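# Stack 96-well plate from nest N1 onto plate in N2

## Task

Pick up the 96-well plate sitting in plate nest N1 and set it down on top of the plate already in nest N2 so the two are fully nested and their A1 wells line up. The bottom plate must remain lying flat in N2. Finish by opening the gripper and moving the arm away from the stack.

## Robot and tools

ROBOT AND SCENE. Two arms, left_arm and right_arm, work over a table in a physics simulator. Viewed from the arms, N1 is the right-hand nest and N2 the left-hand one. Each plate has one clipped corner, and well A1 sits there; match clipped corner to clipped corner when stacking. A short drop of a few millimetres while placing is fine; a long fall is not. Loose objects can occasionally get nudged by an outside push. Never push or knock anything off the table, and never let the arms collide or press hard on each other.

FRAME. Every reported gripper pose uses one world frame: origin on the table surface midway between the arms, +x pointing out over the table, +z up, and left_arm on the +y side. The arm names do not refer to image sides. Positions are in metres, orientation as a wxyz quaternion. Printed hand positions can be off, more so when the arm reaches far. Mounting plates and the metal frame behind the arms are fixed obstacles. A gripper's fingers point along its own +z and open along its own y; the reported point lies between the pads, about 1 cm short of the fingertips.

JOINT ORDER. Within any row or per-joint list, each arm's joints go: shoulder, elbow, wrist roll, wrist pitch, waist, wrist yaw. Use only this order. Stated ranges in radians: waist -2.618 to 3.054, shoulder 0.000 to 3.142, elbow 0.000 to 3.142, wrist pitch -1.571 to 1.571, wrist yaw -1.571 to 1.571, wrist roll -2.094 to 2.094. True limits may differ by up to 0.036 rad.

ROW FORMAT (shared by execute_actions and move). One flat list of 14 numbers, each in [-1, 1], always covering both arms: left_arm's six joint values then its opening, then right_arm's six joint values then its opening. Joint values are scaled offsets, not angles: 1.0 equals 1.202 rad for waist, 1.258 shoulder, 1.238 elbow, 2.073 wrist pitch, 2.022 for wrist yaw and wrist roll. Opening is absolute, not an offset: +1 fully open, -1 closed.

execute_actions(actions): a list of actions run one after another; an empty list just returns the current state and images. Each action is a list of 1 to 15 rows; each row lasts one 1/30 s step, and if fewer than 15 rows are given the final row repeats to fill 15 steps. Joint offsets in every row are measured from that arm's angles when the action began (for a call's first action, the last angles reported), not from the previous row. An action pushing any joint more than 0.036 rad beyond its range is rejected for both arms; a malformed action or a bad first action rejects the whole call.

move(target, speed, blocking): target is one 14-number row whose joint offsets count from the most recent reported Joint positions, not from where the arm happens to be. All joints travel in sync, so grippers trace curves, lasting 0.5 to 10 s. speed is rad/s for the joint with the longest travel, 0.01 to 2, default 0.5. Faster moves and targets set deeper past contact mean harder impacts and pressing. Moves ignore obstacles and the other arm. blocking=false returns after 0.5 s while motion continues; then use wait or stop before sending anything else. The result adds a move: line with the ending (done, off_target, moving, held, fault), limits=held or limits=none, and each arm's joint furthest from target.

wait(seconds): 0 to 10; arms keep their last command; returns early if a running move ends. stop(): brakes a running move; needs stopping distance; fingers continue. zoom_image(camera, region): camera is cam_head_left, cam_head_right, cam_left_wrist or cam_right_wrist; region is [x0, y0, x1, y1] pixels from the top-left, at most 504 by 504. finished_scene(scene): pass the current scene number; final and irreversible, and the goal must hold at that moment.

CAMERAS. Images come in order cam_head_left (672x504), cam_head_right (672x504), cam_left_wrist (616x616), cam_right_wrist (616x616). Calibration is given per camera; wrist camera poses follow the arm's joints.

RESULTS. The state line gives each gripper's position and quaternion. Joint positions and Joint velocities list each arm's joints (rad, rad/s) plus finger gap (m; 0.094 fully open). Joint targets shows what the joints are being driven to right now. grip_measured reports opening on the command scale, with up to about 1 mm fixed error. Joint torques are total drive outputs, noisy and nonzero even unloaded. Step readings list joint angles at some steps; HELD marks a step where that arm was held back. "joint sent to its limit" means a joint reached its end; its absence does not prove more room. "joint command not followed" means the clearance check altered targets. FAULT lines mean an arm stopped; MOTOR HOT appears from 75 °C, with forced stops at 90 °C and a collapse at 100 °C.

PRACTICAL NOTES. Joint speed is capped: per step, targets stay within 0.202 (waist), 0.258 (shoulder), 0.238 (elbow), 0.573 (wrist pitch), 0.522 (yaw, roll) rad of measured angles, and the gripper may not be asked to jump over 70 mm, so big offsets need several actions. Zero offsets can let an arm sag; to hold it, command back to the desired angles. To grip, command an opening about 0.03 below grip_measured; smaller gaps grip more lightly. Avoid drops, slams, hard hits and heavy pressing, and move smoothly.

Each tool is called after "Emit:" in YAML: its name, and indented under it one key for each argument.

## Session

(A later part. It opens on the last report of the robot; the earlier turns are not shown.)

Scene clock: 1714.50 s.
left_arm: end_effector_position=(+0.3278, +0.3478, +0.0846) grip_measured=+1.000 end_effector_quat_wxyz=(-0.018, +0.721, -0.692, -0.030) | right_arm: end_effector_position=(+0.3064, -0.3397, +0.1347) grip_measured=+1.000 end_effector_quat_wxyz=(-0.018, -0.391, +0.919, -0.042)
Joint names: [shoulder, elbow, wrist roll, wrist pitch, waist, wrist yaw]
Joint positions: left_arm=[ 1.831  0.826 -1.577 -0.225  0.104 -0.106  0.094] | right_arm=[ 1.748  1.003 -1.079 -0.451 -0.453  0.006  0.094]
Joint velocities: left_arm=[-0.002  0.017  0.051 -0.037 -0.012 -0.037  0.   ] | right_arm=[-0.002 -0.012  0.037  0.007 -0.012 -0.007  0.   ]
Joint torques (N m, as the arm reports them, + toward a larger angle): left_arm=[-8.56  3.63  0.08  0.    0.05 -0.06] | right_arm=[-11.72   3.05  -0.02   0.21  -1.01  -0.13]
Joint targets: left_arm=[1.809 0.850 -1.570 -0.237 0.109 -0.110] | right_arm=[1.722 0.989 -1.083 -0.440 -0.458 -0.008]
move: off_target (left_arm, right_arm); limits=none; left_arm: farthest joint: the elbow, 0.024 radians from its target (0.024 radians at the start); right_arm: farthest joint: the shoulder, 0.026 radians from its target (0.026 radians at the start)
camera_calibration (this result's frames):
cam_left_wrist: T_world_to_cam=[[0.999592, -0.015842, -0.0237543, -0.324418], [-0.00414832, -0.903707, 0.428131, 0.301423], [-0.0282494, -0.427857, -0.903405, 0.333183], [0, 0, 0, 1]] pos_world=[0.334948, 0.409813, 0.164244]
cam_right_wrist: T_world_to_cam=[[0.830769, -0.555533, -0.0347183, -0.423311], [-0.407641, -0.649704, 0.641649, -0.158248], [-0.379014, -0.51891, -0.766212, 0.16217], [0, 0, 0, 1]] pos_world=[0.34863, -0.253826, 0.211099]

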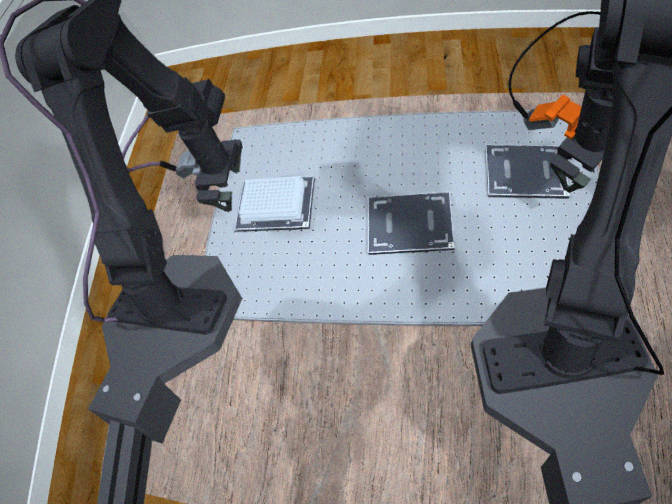

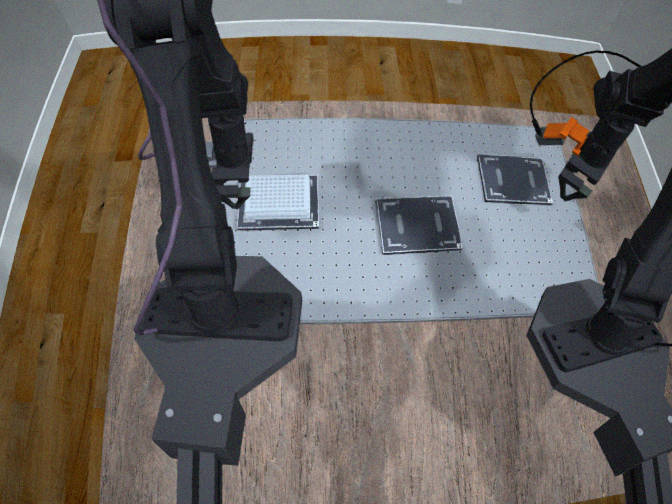

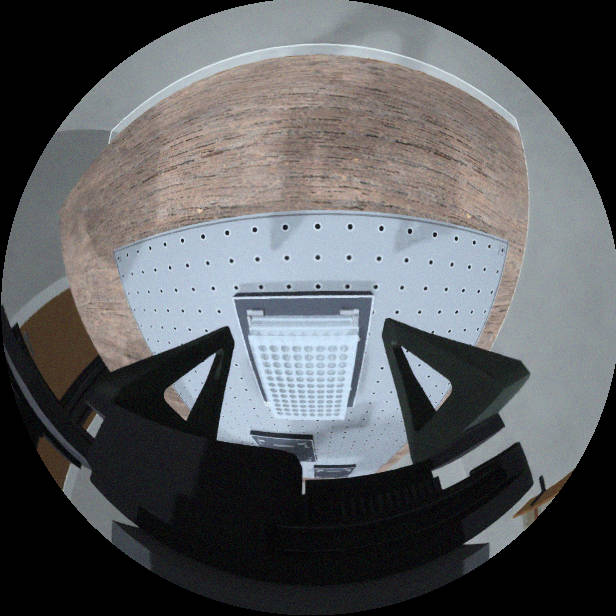

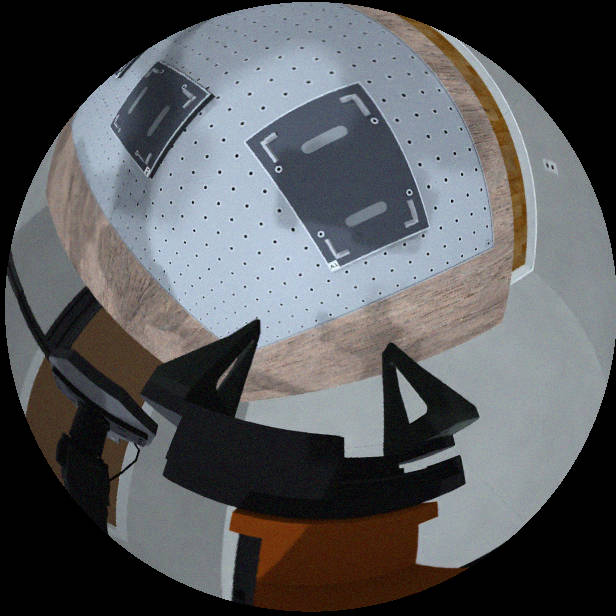

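Emit:
move:
  target: [-0.0175,0.0194,-0.1063,-0.006,-0.186,-0.001,1,-0.0207,-0.0113,-0.002,0.0053,-0.004,-0.007,1]
  speed: 0.25

Scene clock: 1836.07 s.
left_arm: end_effector_position=(+0.3268, +0.2715, +0.0888) grip_measured=+1.000 end_effector_quat_wxyz=(+0.003, +0.723, -0.691, +0.002) | right_arm: end_effector_position=(+0.3064, -0.3396, +0.1347) grip_measured=+1.000 end_effector_quat_wxyz=(-0.018, -0.391, +0.919, -0.042)
Joint names: [shoulder, elbow, wrist roll, wrist pitch, waist, wrist yaw]
Joint positions: left_arm=[ 1.831  0.826 -1.784 -0.225 -0.112 -0.105  0.094] | right_arm=[ 1.748  1.003 -1.079 -0.451 -0.453  0.005  0.094]
Joint velocities: left_arm=[-0.007  0.007  0.022  0.022 -0.007 -0.022  0.   ] | right_arm=[ 0.007 -0.012  0.022 -0.051  0.002  0.022  0.   ]
Joint torques (N m, as the arm reports them, + toward a larger angle): left_arm=[-8.51  3.71 -0.09  0.02 -1.27 -0.02] | right_arm=[-11.74   3.04  -0.03   0.22  -1.03  -0.14]
Joint targets: left_arm=[1.809 0.850 -1.792 -0.238 -0.120 -0.108] | right_arm=[1.722 0.989 -1.083 -0.440 -0.458 -0.009]
move: off_target (left_arm, right_arm); limits=none; left_arm: farthest joint: the elbow, 0.024 radians from its target (0.024 radians at the start); right_arm: farthest joint: the shoulder, 0.026 radians from its target (0.026 radians at the start)
camera_calibration (this result's frames):
cam_left_wrist: T_world_to_cam=[[0.999904, -0.0124465, -0.00612953, -0.327122], [-0.00778901, -0.869207, 0.494387, 0.216622], [-0.0114812, -0.494291, -0.86922, 0.313938], [0, 0, 0, 1]] pos_world=[0.332382, 0.339395, 0.163781]
cam_right_wrist: T_world_to_cam=[[0.830778, -0.555512, -0.0348371, -0.42327], [-0.4077, -0.649944, 0.641368, -0.158219], [-0.37893, -0.518632, -0.766442, 0.162306], [0, 0, 0, 1]] pos_world=[0.34864, -0.253788, 0.211129]

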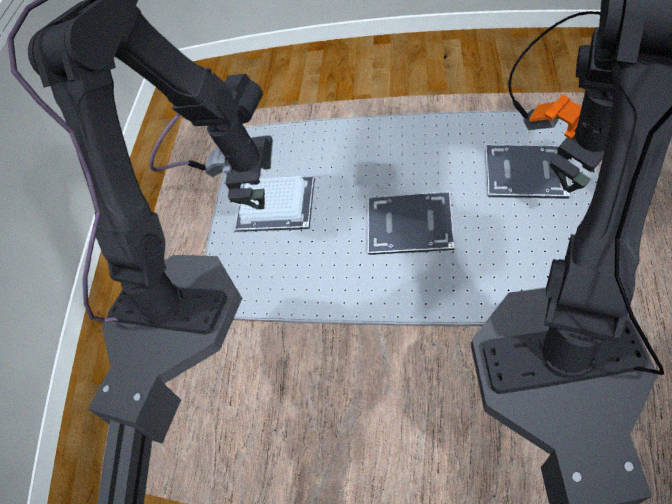

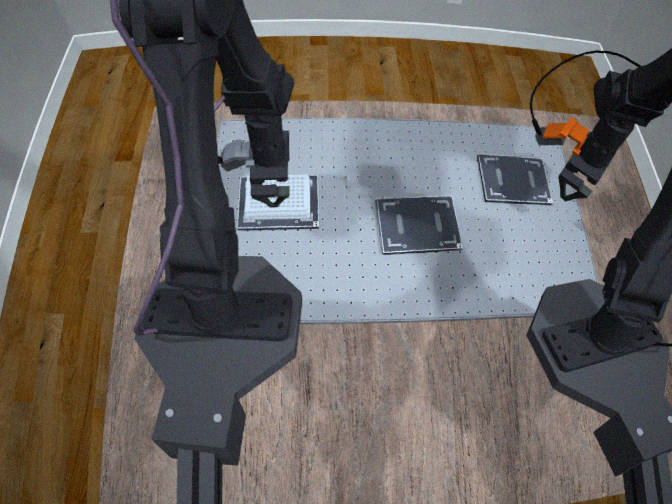

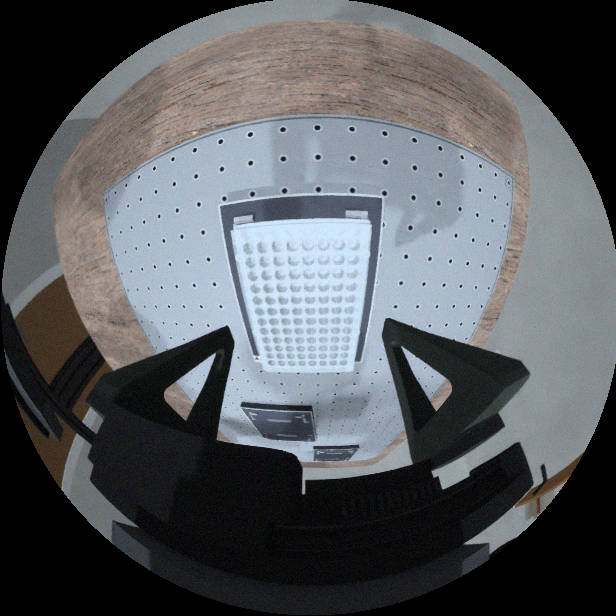

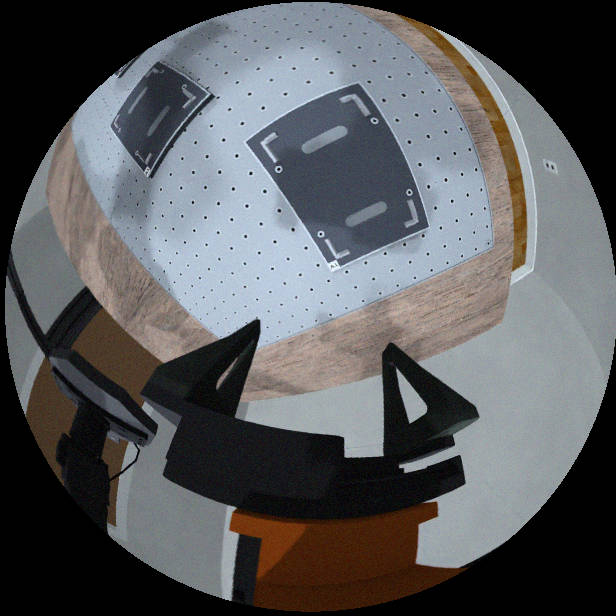

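Emit:
move:
  target: [0.0905,0.0194,0.0054,0.0516,-0.0015,-0.004,1,-0.0207,-0.0113,-0.002,0.0053,-0.004,-0.007,1]
  speed: 0.1

Scene clock: 1847.87 s.
left_arm: end_effector_position=(+0.3232, +0.2690, +0.0613) grip_measured=+1.000 end_effector_quat_wxyz=(+0.004, +0.722, -0.692, +0.001) | right_arm: end_effector_position=(+0.3064, -0.3396, +0.1347) grip_measured=+1.000 end_effector_quat_wxyz=(-0.018, -0.391, +0.919, -0.042)
Joint names: [shoulder, elbow, wrist roll, wrist pitch, waist, wrist yaw]
Joint positions: left_arm=[ 1.937  0.826 -1.78  -0.123 -0.112 -0.105  0.094] | right_arm=[ 1.748  1.003 -1.079 -0.451 -0.453  0.005  0.094]
Joint velocities: left_arm=[-0.012 -0.022  0.022 -0.007 -0.007 -0.037  0.   ] | right_arm=[-0.002 -0.012 -0.022 -0.051 -0.002  0.022  0.   ]
Joint torques (N m, as the arm reports them, + toward a larger angle): left_arm=[-6.61  3.24  0.06  0.14 -0.92 -0.06] | right_arm=[-11.75   3.04  -0.03   0.22  -1.05  -0.13]
Joint targets: left_arm=[1.945 0.850 -1.773 -0.118 -0.114 -0.113] | right_arm=[1.722 0.989 -1.083 -0.440 -0.458 -0.009]
move: off_target (left_arm, right_arm); limits=none; left_arm: farthest joint: the elbow, 0.024 radians from its target (0.024 radians at the start); right_arm: farthest joint: the shoulder, 0.026 radians from its target (0.026 radians at the start)
camera_calibration (this result's frames):
cam_left_wrist: T_world_to_cam=[[0.999817, -0.0166414, -0.00947231, -0.322359], [-0.00979196, -0.869446, 0.493931, 0.228747], [-0.0164554, -0.493748, -0.86945, 0.290153], [0, 0, 0, 1]] pos_world=[0.329314, 0.336781, 0.136235]
cam_right_wrist: T_world_to_cam=[[0.830778, -0.555512, -0.0348371, -0.42327], [-0.4077, -0.649944, 0.641368, -0.158219], [-0.37893, -0.518632, -0.766442, 0.162306], [0, 0, 0, 1]] pos_world=[0.34864, -0.253788, 0.211129]

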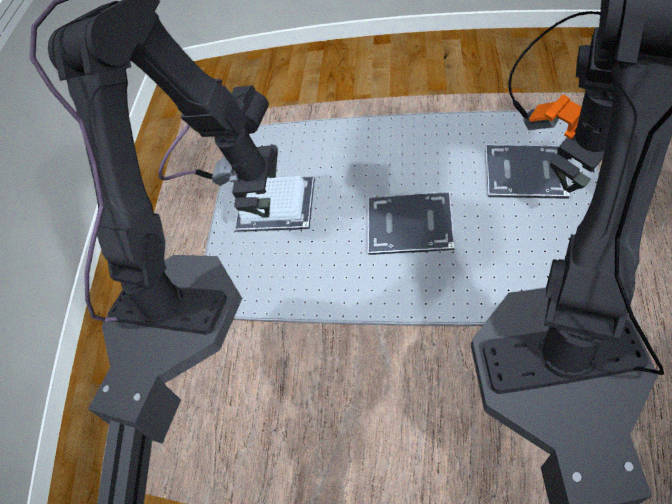

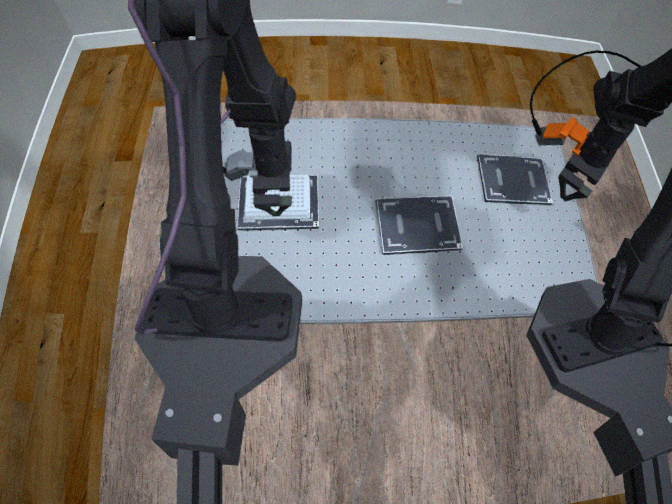

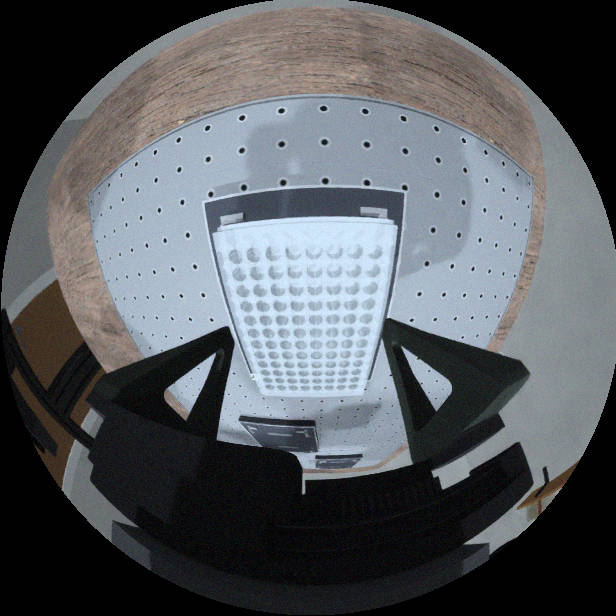

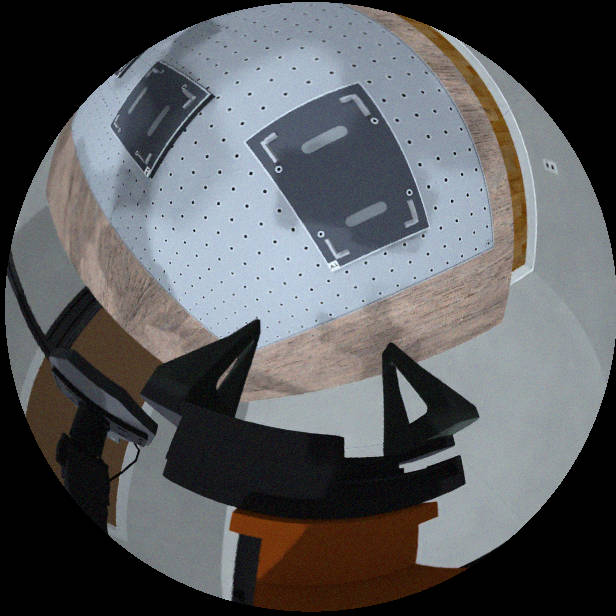

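Emit:
execute_actions:
  actions:
    - [[-0.003,0.0194,0.001,-0.008,-0.0015,-0.002,1,-0.0207,-0.0113,-0.002,0.0053,-0.004,-0.007,1]]

Emit:
zoom_image:
  camera: "cam_left_wrist"
  region: [200, 210, 240, 240]

Emit:
zoom_image:
  camera: "cam_left_wrist"
  region: [360, 200, 400, 230]

Scene clock: 1852.30 s.
left_arm: end_effector_position=(+0.3230, +0.2690, +0.0613) grip_measured=+1.000 end_effector_quat_wxyz=(+0.004, +0.722, -0.692, +0.001) | right_arm: end_effector_position=(+0.3064, -0.3396, +0.1347) grip_measured=+1.000 end_effector_quat_wxyz=(-0.018, -0.391, +0.919, -0.042)
Joint names: [shoulder, elbow, wrist roll, wrist pitch, waist, wrist yaw]
Joint positions: left_arm=[ 1.937  0.826 -1.78  -0.123 -0.112 -0.105  0.094] | right_arm=[ 1.748  1.003 -1.079 -0.451 -0.453  0.005  0.094]
Joint velocities: left_arm=[ 0.002 -0.002  0.022 -0.007  0.022  0.007  0.   ] | right_arm=[-0.002  0.002  0.007 -0.081  0.002 -0.037  0.   ]
Joint torques (N m, as the arm reports them, + toward a larger angle): left_arm=[-7.43  3.24  0.02 -0.01 -0.92 -0.02] | right_arm=[-11.76   3.05  -0.03   0.22  -1.06  -0.14]
Joint targets: left_arm=[1.933 0.850 -1.778 -0.139 -0.114 -0.109] | right_arm=[1.722 0.989 -1.083 -0.440 -0.458 -0.009]
Step readings (joint positions):
0: left_arm=[1.937 0.826 -1.780 -0.122 -0.112 -0.105] | right_arm=[1.748 1.003 -1.079 -0.451 -0.453 0.005]
1: left_arm=[1.937 0.826 -1.780 -0.122 -0.112 -0.105] | right_arm=[1.748 1.003 -1.079 -0.451 -0.453 0.005]
2: left_arm=[1.937 0.826 -1.780 -0.123 -0.112 -0.105] | right_arm=[1.748 1.003 -1.079 -0.451 -0.453 0.005]
4: left_arm=[1.937 0.826 -1.780 -0.123 -0.112 -0.105] | right_arm=[1.748 1.003 -1.079 -0.451 -0.453 0.005]
8: left_arm=[1.937 0.826 -1.780 -0.123 -0.112 -0.105] | right_arm=[1.748 1.003 -1.079 -0.451 -0.453 0.005]
15: Joint positions above
camera_calibration (this result's frames):
cam_left_wrist: T_world_to_cam=[[0.999808, -0.0167258, -0.0102218, -0.322101], [-0.0094972, -0.869508, 0.493828, 0.2287], [-0.0171476, -0.493636, -0.869499, 0.290363], [0, 0, 0, 1]] pos_world=[0.32919, 0.336802, 0.13624]
cam_right_wrist: T_world_to_cam=[[0.830778, -0.555512, -0.0348371, -0.42327], [-0.4077, -0.649944, 0.641368, -0.158219], [-0.37893, -0.518632, -0.766442, 0.162306], [0, 0, 0, 1]] pos_world=[0.34864, -0.253788, 0.211129]

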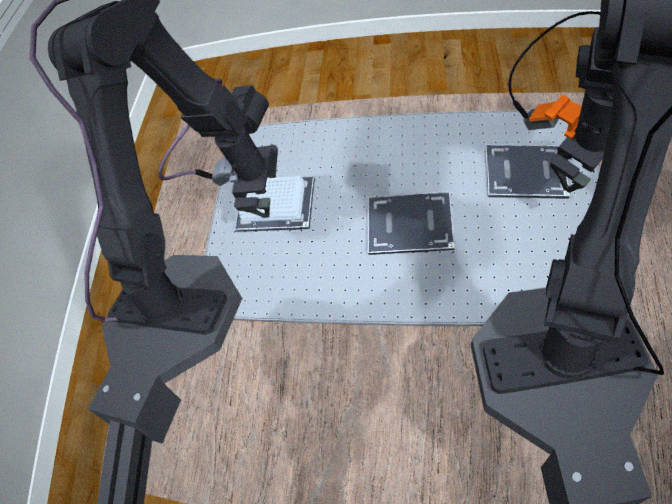

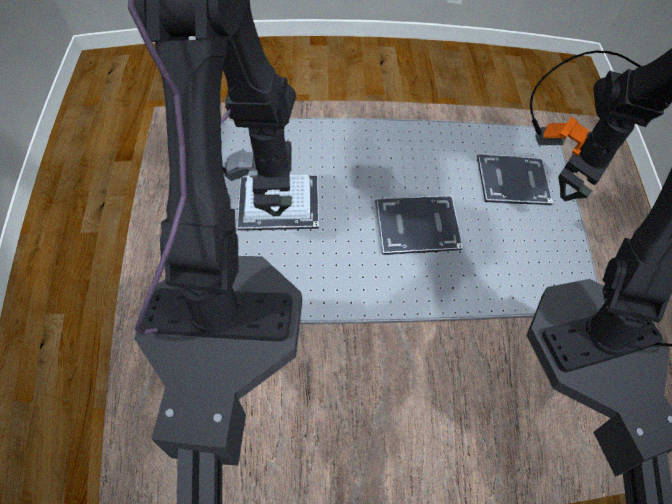

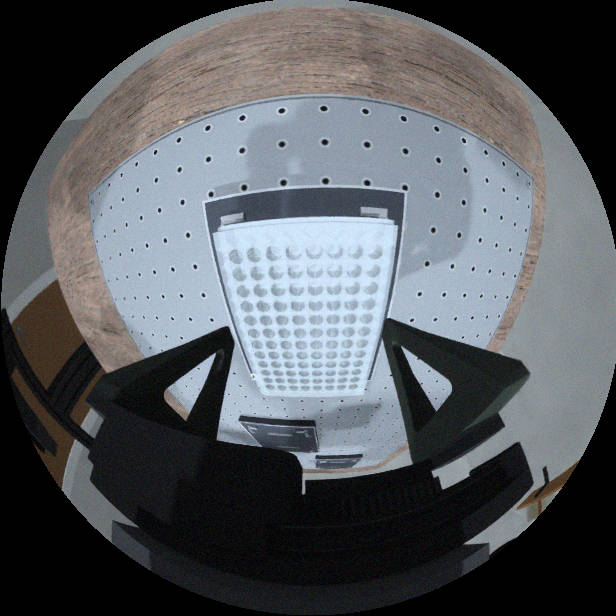

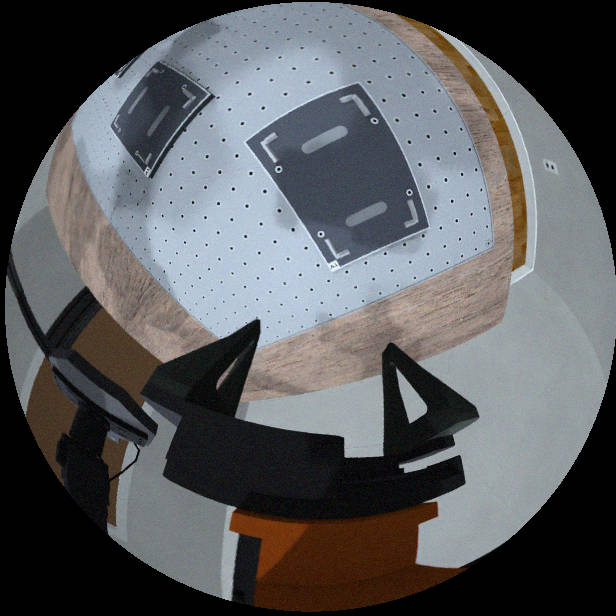

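Region (200, 210, 240, 240) of cam_left_wrist's 616x616 image, scaled by 12.600, with more detail than that image has; it fills the top 378 rows of this view, and the rest is white.

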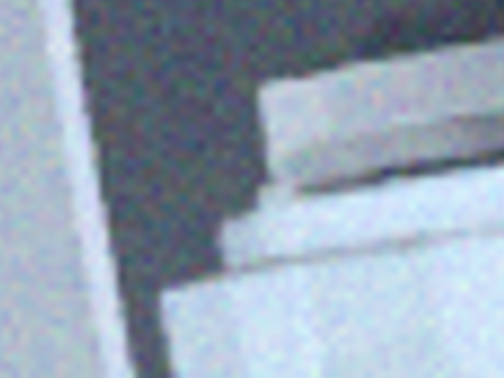

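Region (360, 200, 400, 230) of cam_left_wrist's 616x616 image, scaled by 12.600, with more detail than that image has; it fills the top 378 rows of this view, and the rest is white.

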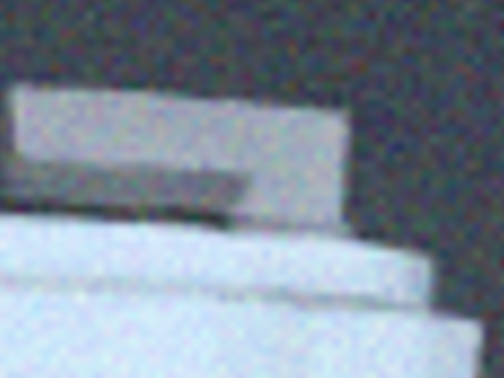

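Emit:
execute_actions:
  actions:
    - [[-0.003,0.0194,0.001,-0.007,-0.0015,-0.002,0.92,-0.0207,-0.0113,-0.002,0.0053,-0.004,-0.007,1],[-0.003,0.0194,0.001,-0.007,-0.0015,-0.002,0.90,-0.0207,-0.0113,-0.002,0.0053,-0.004,-0.007,1],[-0.003,0.0194,0.001,-0.007,-0.0015,-0.002,0.88,-0.0207,-0.0113,-0.002,0.0053,-0.004,-0.007,1],[-0.003,0.0194,0.001,-0.007,-0.0015,-0.002,0.87,-0.0207,-0.0113,-0.002,0.0053,-0.004,-0.007,1],[-0.003,0.0194,0.001,-0.007,-0.0015,-0.002,0.86,-0.0207,-0.0113,-0.002,0.0053,-0.004,-0.007,1],[-0.003,0.0194,0.001,-0.007,-0.0015,-0.002,0.85,-0.0207,-0.0113,-0.002,0.0053,-0.004,-0.007,1],[-0.003,0.0194,0.001,-0.007,-0.0015,-0.002,0.84,-0.0207,-0.0113,-0.002,0.0053,-0.004,-0.007,1],[-0.003,0.0194,0.001,-0.007,-0.0015,-0.002,0.83,-0.0207,-0.0113,-0.002,0.0053,-0.004,-0.007,1],[-0.003,0.0194,0.001,-0.007,-0.0015,-0.002,0.82,-0.0207,-0.0113,-0.002,0.0053,-0.004,-0.007,1],[-0.003,0.0194,0.001,-0.007,-0.0015,-0.002,0.81,-0.0207,-0.0113,-0.002,0.0053,-0.004,-0.007,1],[-0.003,0.0194,0.001,-0.007,-0.0015,-0.002,0.80,-0.0207,-0.0113,-0.002,0.0053,-0.004,-0.007,1]]

Emit:
zoom_image:
  camera: "cam_left_wrist"
  region: [200, 210, 240, 240]

Emit:
zoom_image:
  camera: "cam_left_wrist"
  region: [360, 200, 400, 230]

Scene clock: 1870.37 s.
left_arm: end_effector_position=(+0.3230, +0.2690, +0.0613) grip_measured=+0.803 end_effector_quat_wxyz=(+0.004, +0.722, -0.692, +0.001) | right_arm: end_effector_position=(+0.3064, -0.3396, +0.1347) grip_measured=+1.000 end_effector_quat_wxyz=(-0.018, -0.391, +0.919, -0.042)
Joint names: [shoulder, elbow, wrist roll, wrist pitch, waist, wrist yaw]
Joint positions: left_arm=[ 1.937  0.826 -1.78  -0.123 -0.112 -0.105  0.085] | right_arm=[ 1.748  1.003 -1.079 -0.451 -0.453  0.005  0.094]
Joint velocities: left_arm=[ 0.007  0.002  0.007 -0.081  0.002  0.051 -0.   ] | right_arm=[ 0.007 -0.007 -0.037  0.022  0.007  0.037  0.   ]
Joint torques (N m, as the arm reports them, + toward a larger angle): left_arm=[-7.43  3.23  0.02  0.   -0.93 -0.02] | right_arm=[-11.75   3.06  -0.02   0.22  -1.02  -0.14]
Joint targets: left_arm=[1.933 0.850 -1.778 -0.138 -0.114 -0.109] | right_arm=[1.722 0.989 -1.083 -0.440 -0.458 -0.009]
Step readings (joint positions):
0: left_arm=[1.937 0.826 -1.780 -0.123 -0.112 -0.105] | right_arm=[1.748 1.003 -1.079 -0.451 -0.453 0.005]
1: left_arm=[1.937 0.826 -1.780 -0.123 -0.112 -0.105] | right_arm=[1.748 1.003 -1.079 -0.451 -0.453 0.005]
2: left_arm=[1.937 0.826 -1.780 -0.123 -0.112 -0.105] | right_arm=[1.748 1.003 -1.079 -0.451 -0.453 0.005]
4: left_arm=[1.937 0.826 -1.780 -0.123 -0.112 -0.105] | right_arm=[1.748 1.003 -1.079 -0.451 -0.453 0.005]
8: left_arm=[1.937 0.826 -1.780 -0.123 -0.112 -0.105] | right_arm=[1.748 1.003 -1.079 -0.451 -0.453 0.005]
15: Joint positions above
camera_calibration (this result's frames):
cam_left_wrist: T_world_to_cam=[[0.999808, -0.0167258, -0.0102218, -0.322101], [-0.0094972, -0.869508, 0.493828, 0.2287], [-0.0171476, -0.493636, -0.869499, 0.290363], [0, 0, 0, 1]] pos_world=[0.32919, 0.336802, 0.13624]
cam_right_wrist: T_world_to_cam=[[0.830778, -0.555512, -0.0348371, -0.42327], [-0.4077, -0.649944, 0.641368, -0.158219], [-0.37893, -0.518632, -0.766442, 0.162306], [0, 0, 0, 1]] pos_world=[0.34864, -0.253788, 0.211129]

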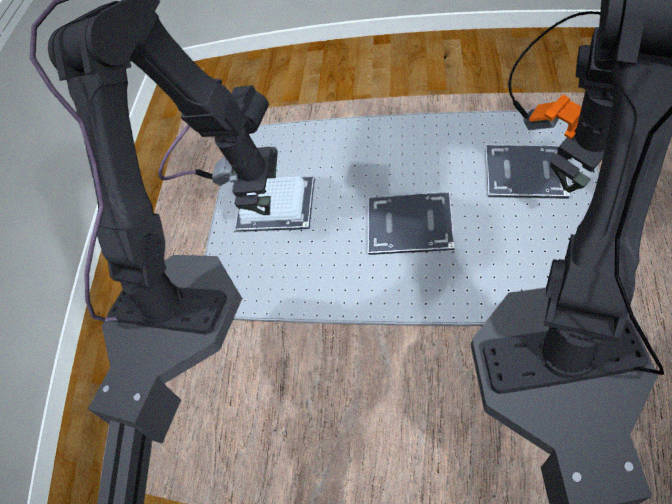

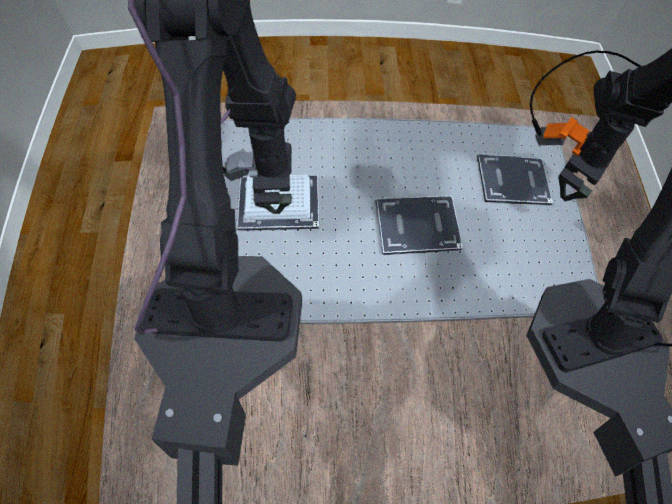

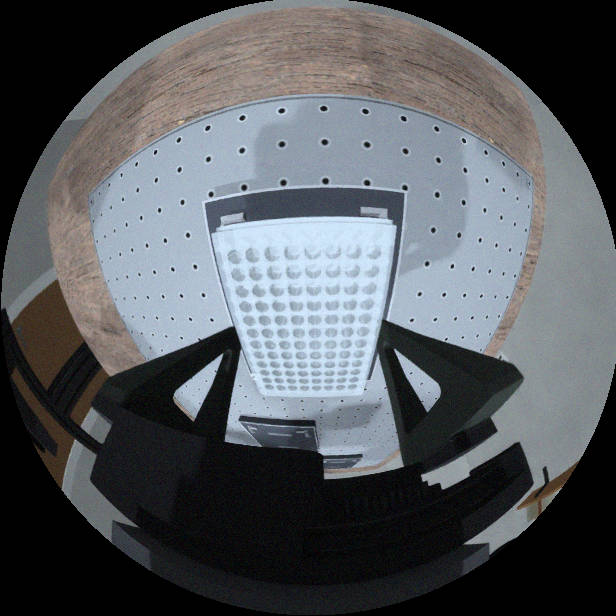

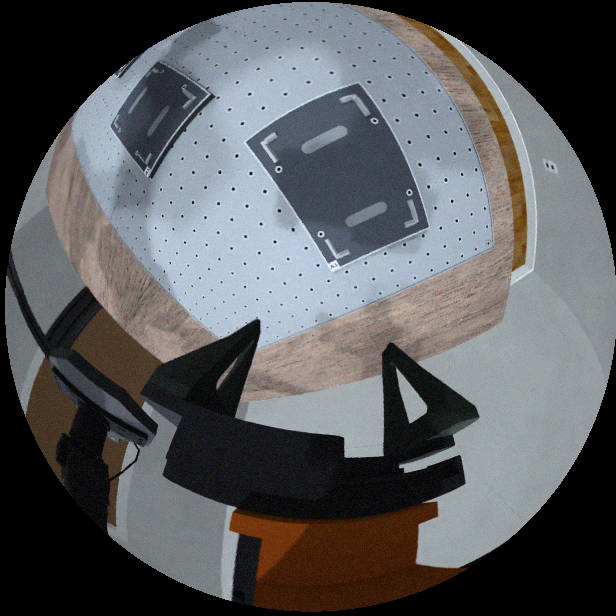

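Region (200, 210, 240, 240) of cam_left_wrist's 616x616 image, scaled by 12.600, with more detail than that image has; it fills the top 378 rows of this view, and the rest is white.

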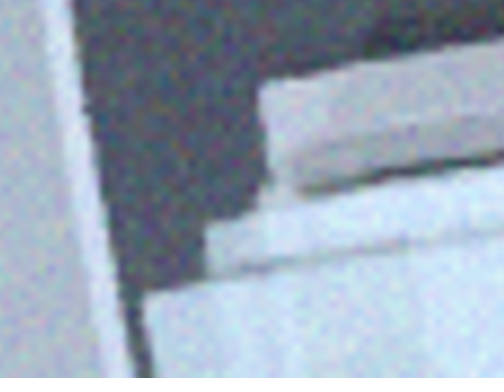

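Region (360, 200, 400, 230) of cam_left_wrist's 616x616 image, scaled by 12.600, with more detail than that image has; it fills the top 378 rows of this view, and the rest is white.

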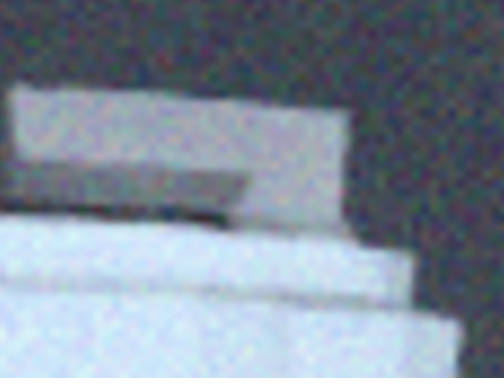

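Emit:
execute_actions:
  actions:
    - [[-0.003,0.0194,0.001,-0.007,-0.0015,-0.002,0.79,-0.0207,-0.0113,-0.002,0.0053,-0.004,-0.007,1],[-0.003,0.0194,0.001,-0.007,-0.0015,-0.002,0.79,-0.0207,-0.0113,-0.002,0.0053,-0.004,-0.007,1],[-0.003,0.0194,0.001,-0.007,-0.0015,-0.002,0.78,-0.0207,-0.0113,-0.002,0.0053,-0.004,-0.007,1],[-0.003,0.0194,0.001,-0.007,-0.0015,-0.002,0.78,-0.0207,-0.0113,-0.002,0.0053,-0.004,-0.007,1],[-0.003,0.0194,0.001,-0.007,-0.0015,-0.002,0.77,-0.0207,-0.0113,-0.002,0.0053,-0.004,-0.007,1],[-0.003,0.0194,0.001,-0.007,-0.0015,-0.002,0.77,-0.0207,-0.0113,-0.002,0.0053,-0.004,-0.007,1],[-0.003,0.0194,0.001,-0.007,-0.0015,-0.002,0.76,-0.0207,-0.0113,-0.002,0.0053,-0.004,-0.007,1],[-0.003,0.0194,0.001,-0.007,-0.0015,-0.002,0.76,-0.0207,-0.0113,-0.002,0.0053,-0.004,-0.007,1],[-0.003,0.0194,0.001,-0.007,-0.0015,-0.002,0.755,-0.0207,-0.0113,-0.002,0.0053,-0.004,-0.007,1]]

Emit:
zoom_image:
  camera: "cam_left_wrist"
  region: [200, 210, 240, 240]

Emit:
zoom_image:
  camera: "cam_left_wrist"
  region: [360, 200, 400, 230]

Scene clock: 1879.20 s.
left_arm: end_effector_position=(+0.3230, +0.2690, +0.0613) grip_measured=+0.760 end_effector_quat_wxyz=(+0.004, +0.722, -0.692, +0.001) | right_arm: end_effector_position=(+0.3064, -0.3396, +0.1347) grip_measured=+1.000 end_effector_quat_wxyz=(-0.018, -0.391, +0.919, -0.042)
Joint names: [shoulder, elbow, wrist roll, wrist pitch, waist, wrist yaw]
Joint positions: left_arm=[ 1.937  0.826 -1.78  -0.123 -0.112 -0.105  0.083] | right_arm=[ 1.748  1.003 -1.079 -0.451 -0.453  0.005  0.094]
Joint velocities: left_arm=[-0.002 -0.007  0.051 -0.007  0.002  0.095  0.001] | right_arm=[0.007 0.012 0.066 0.022 0.012 0.051 0.   ]
Joint torques (N m, as the arm reports them, + toward a larger angle): left_arm=[-7.43  3.24  0.02  0.   -0.92 -0.02] | right_arm=[-11.73   3.05  -0.03   0.21  -1.02  -0.13]
Joint targets: left_arm=[1.933 0.850 -1.778 -0.138 -0.114 -0.109] | right_arm=[1.722 0.989 -1.083 -0.440 -0.458 -0.009]
Step readings (joint positions):
0: left_arm=[1.937 0.826 -1.780 -0.123 -0.112 -0.105] | right_arm=[1.748 1.003 -1.079 -0.451 -0.453 0.005]
1: left_arm=[1.937 0.826 -1.780 -0.123 -0.112 -0.105] | right_arm=[1.748 1.003 -1.079 -0.451 -0.453 0.005]
2: left_arm=[1.937 0.826 -1.780 -0.123 -0.112 -0.105] | right_arm=[1.748 1.003 -1.079 -0.451 -0.453 0.005]
4: left_arm=[1.937 0.826 -1.780 -0.123 -0.112 -0.105] | right_arm=[1.748 1.003 -1.079 -0.451 -0.453 0.005]
8: left_arm=[1.937 0.826 -1.780 -0.123 -0.112 -0.105] | right_arm=[1.748 1.003 -1.079 -0.451 -0.453 0.005]
15: Joint positions above
camera_calibration (this result's frames):
cam_left_wrist: T_world_to_cam=[[0.999808, -0.0167258, -0.0102218, -0.322101], [-0.0094972, -0.869508, 0.493828, 0.2287], [-0.0171476, -0.493636, -0.869499, 0.290363], [0, 0, 0, 1]] pos_world=[0.32919, 0.336802, 0.13624]
cam_right_wrist: T_world_to_cam=[[0.830778, -0.555512, -0.0348371, -0.42327], [-0.4077, -0.649944, 0.641368, -0.158219], [-0.37893, -0.518632, -0.766442, 0.162306], [0, 0, 0, 1]] pos_world=[0.34864, -0.253788, 0.211129]

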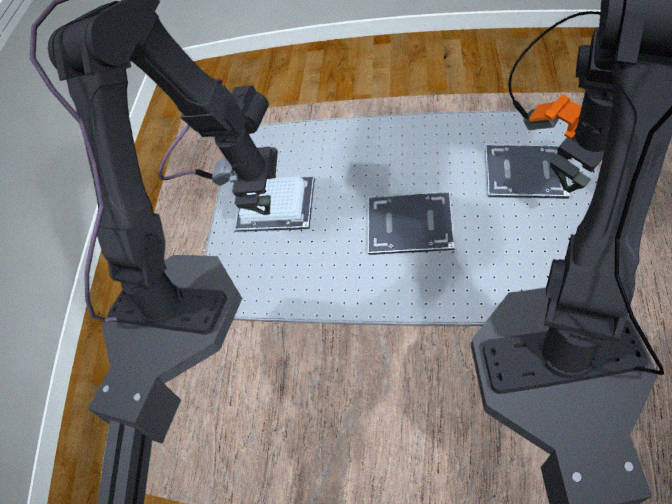

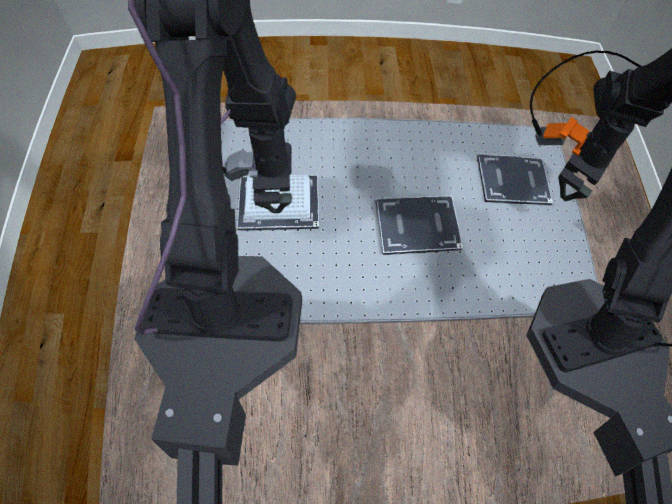

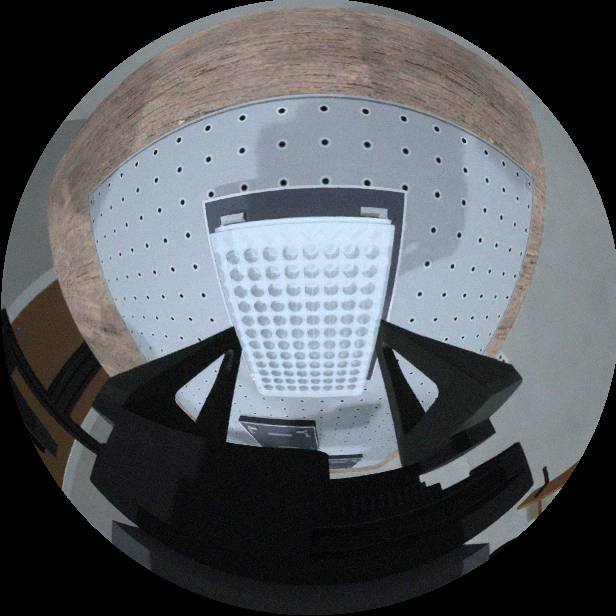

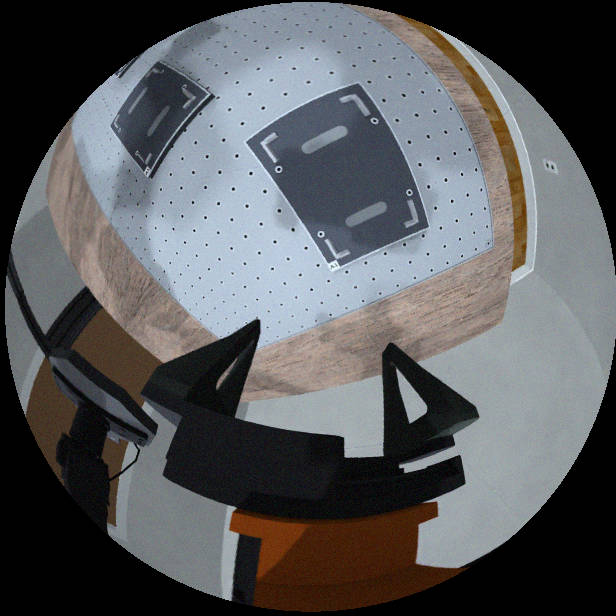

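Region (200, 210, 240, 240) of cam_left_wrist's 616x616 image, scaled by 12.600, with more detail than that image has; it fills the top 378 rows of this view, and the rest is white.

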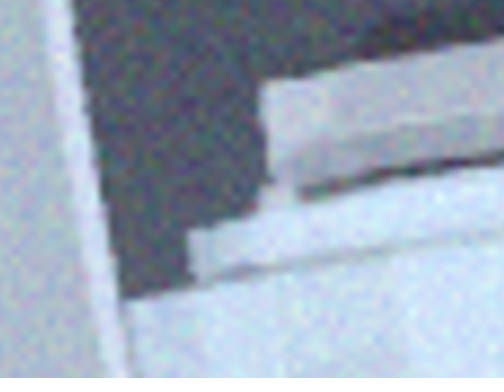

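Region (360, 200, 400, 230) of cam_left_wrist's 616x616 image, scaled by 12.600, with more detail than that image has; it fills the top 378 rows of this view, and the rest is white.

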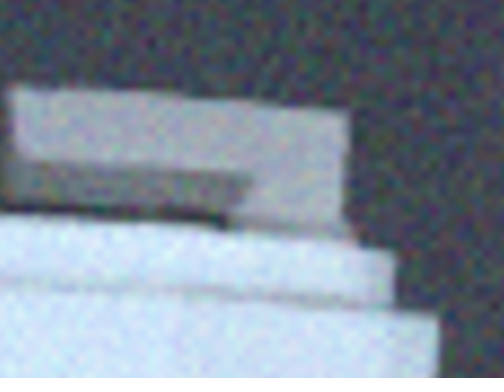

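Emit:
execute_actions:
  actions:
    - [[-0.003,0.0194,0.001,-0.007,-0.0015,-0.002,0.75,-0.0207,-0.0113,-0.002,0.0053,-0.004,-0.007,1],[-0.003,0.0194,0.001,-0.007,-0.0015,-0.002,0.75,-0.0207,-0.0113,-0.002,0.0053,-0.004,-0.007,1],[-0.003,0.0194,0.001,-0.007,-0.0015,-0.002,0.745,-0.0207,-0.0113,-0.002,0.0053,-0.004,-0.007,1],[-0.003,0.0194,0.001,-0.007,-0.0015,-0.002,0.745,-0.0207,-0.0113,-0.002,0.0053,-0.004,-0.007,1],[-0.003,0.0194,0.001,-0.007,-0.0015,-0.002,0.74,-0.0207,-0.0113,-0.002,0.0053,-0.004,-0.007,1]]

Emit:
zoom_image:
  camera: "cam_left_wrist"
  region: [200, 210, 240, 240]

Emit:
zoom_image:
  camera: "cam_left_wrist"
  region: [360, 200, 400, 230]

Scene clock: 1884.90 s.
left_arm: end_effector_position=(+0.3230, +0.2690, +0.0613) grip_measured=+0.748 end_effector_quat_wxyz=(+0.004, +0.722, -0.692, +0.001) | right_arm: end_effector_position=(+0.3064, -0.3396, +0.1347) grip_measured=+1.000 end_effector_quat_wxyz=(-0.018, -0.391, +0.919, -0.042)
Joint names: [shoulder, elbow, wrist roll, wrist pitch, waist, wrist yaw]
Joint positions: left_arm=[ 1.937  0.826 -1.78  -0.123 -0.112 -0.105  0.082] | right_arm=[ 1.748  1.003 -1.079 -0.451 -0.453  0.005  0.094]
Joint velocities: left_arm=[ 0.002  0.022 -0.037  0.022 -0.007 -0.037  0.   ] | right_arm=[-0.002  0.002  0.051  0.051  0.002  0.007  0.   ]
Joint torques (N m, as the arm reports them, + toward a larger angle): left_arm=[-7.44  3.23  0.02  0.   -0.91 -0.02] | right_arm=[-11.72   3.06  -0.02   0.22  -1.04  -0.14]
Joint targets: left_arm=[1.933 0.850 -1.778 -0.138 -0.114 -0.109] | right_arm=[1.722 0.989 -1.083 -0.440 -0.458 -0.009]
Step readings (joint positions):
0: left_arm=[1.937 0.826 -1.780 -0.123 -0.112 -0.105] | right_arm=[1.748 1.003 -1.079 -0.451 -0.453 0.005]
1: left_arm=[1.937 0.826 -1.780 -0.123 -0.112 -0.105] | right_arm=[1.748 1.003 -1.079 -0.451 -0.453 0.005]
2: left_arm=[1.937 0.826 -1.780 -0.123 -0.112 -0.105] | right_arm=[1.748 1.003 -1.079 -0.451 -0.453 0.005]
4: left_arm=[1.937 0.826 -1.780 -0.123 -0.112 -0.105] | right_arm=[1.748 1.003 -1.079 -0.451 -0.453 0.005]
8: left_arm=[1.937 0.826 -1.780 -0.123 -0.112 -0.105] | right_arm=[1.748 1.003 -1.079 -0.451 -0.453 0.005]
15: Joint positions above
camera_calibration (this result's frames):
cam_left_wrist: T_world_to_cam=[[0.999808, -0.0167258, -0.0102218, -0.322101], [-0.0094972, -0.869508, 0.493828, 0.2287], [-0.0171476, -0.493636, -0.869499, 0.290363], [0, 0, 0, 1]] pos_world=[0.32919, 0.336802, 0.13624]
cam_right_wrist: T_world_to_cam=[[0.830787, -0.555492, -0.034956, -0.423229], [-0.40776, -0.650183, 0.641088, -0.158191], [-0.378847, -0.518354, -0.766671, 0.162442], [0, 0, 0, 1]] pos_world=[0.348649, -0.253751, 0.211159]

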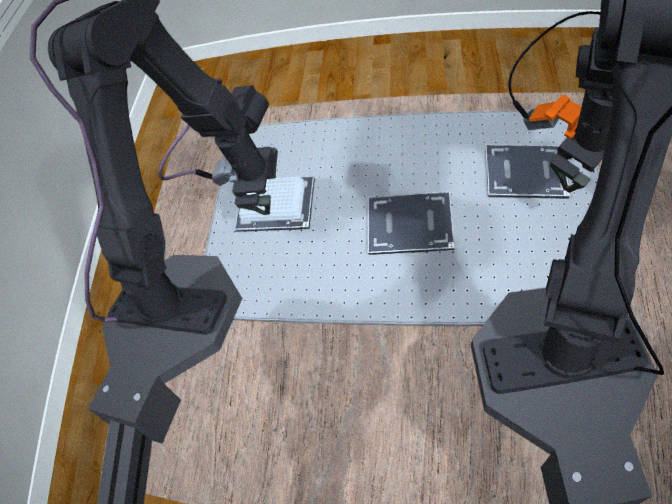

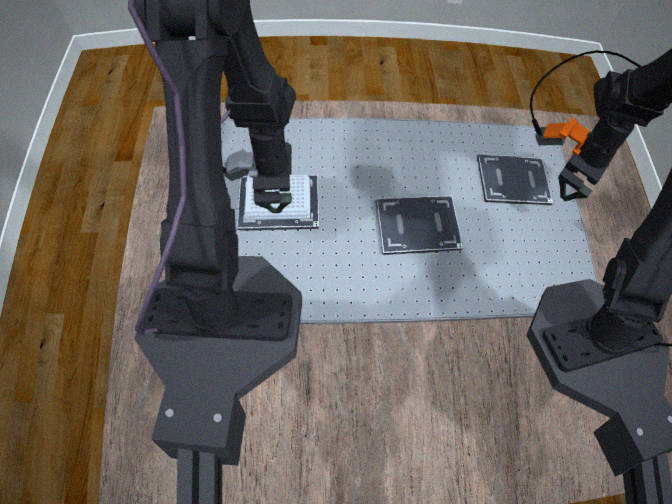

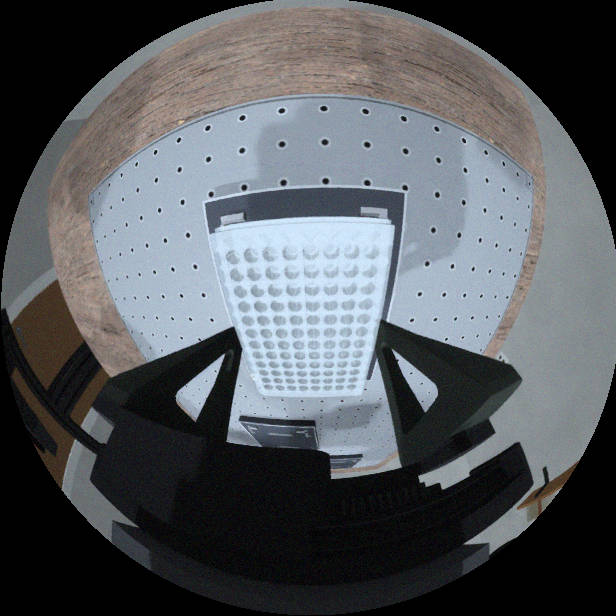

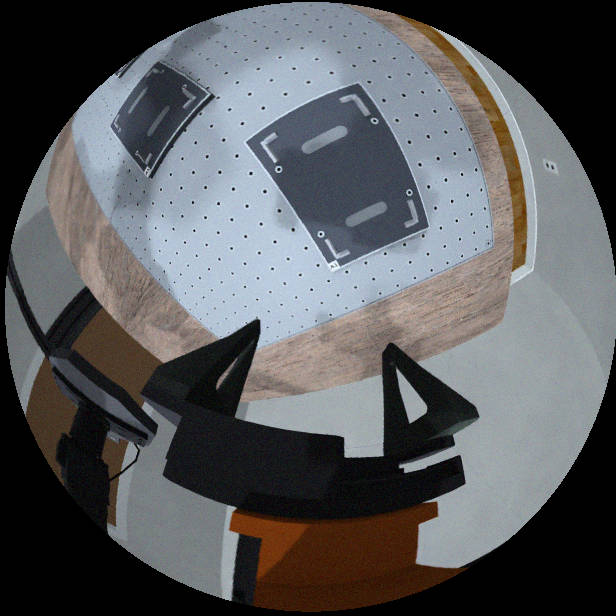

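Region (200, 210, 240, 240) of cam_left_wrist's 616x616 image, scaled by 12.600, with more detail than that image has; it fills the top 378 rows of this view, and the rest is white.

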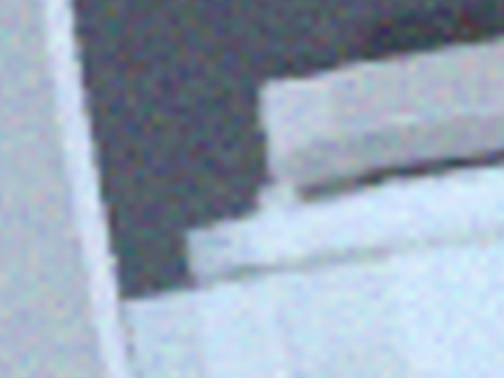

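Region (360, 200, 400, 230) of cam_left_wrist's 616x616 image, scaled by 12.600, with more detail than that image has; it fills the top 378 rows of this view, and the rest is white.

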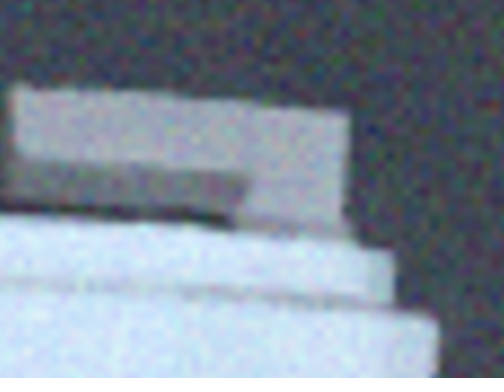

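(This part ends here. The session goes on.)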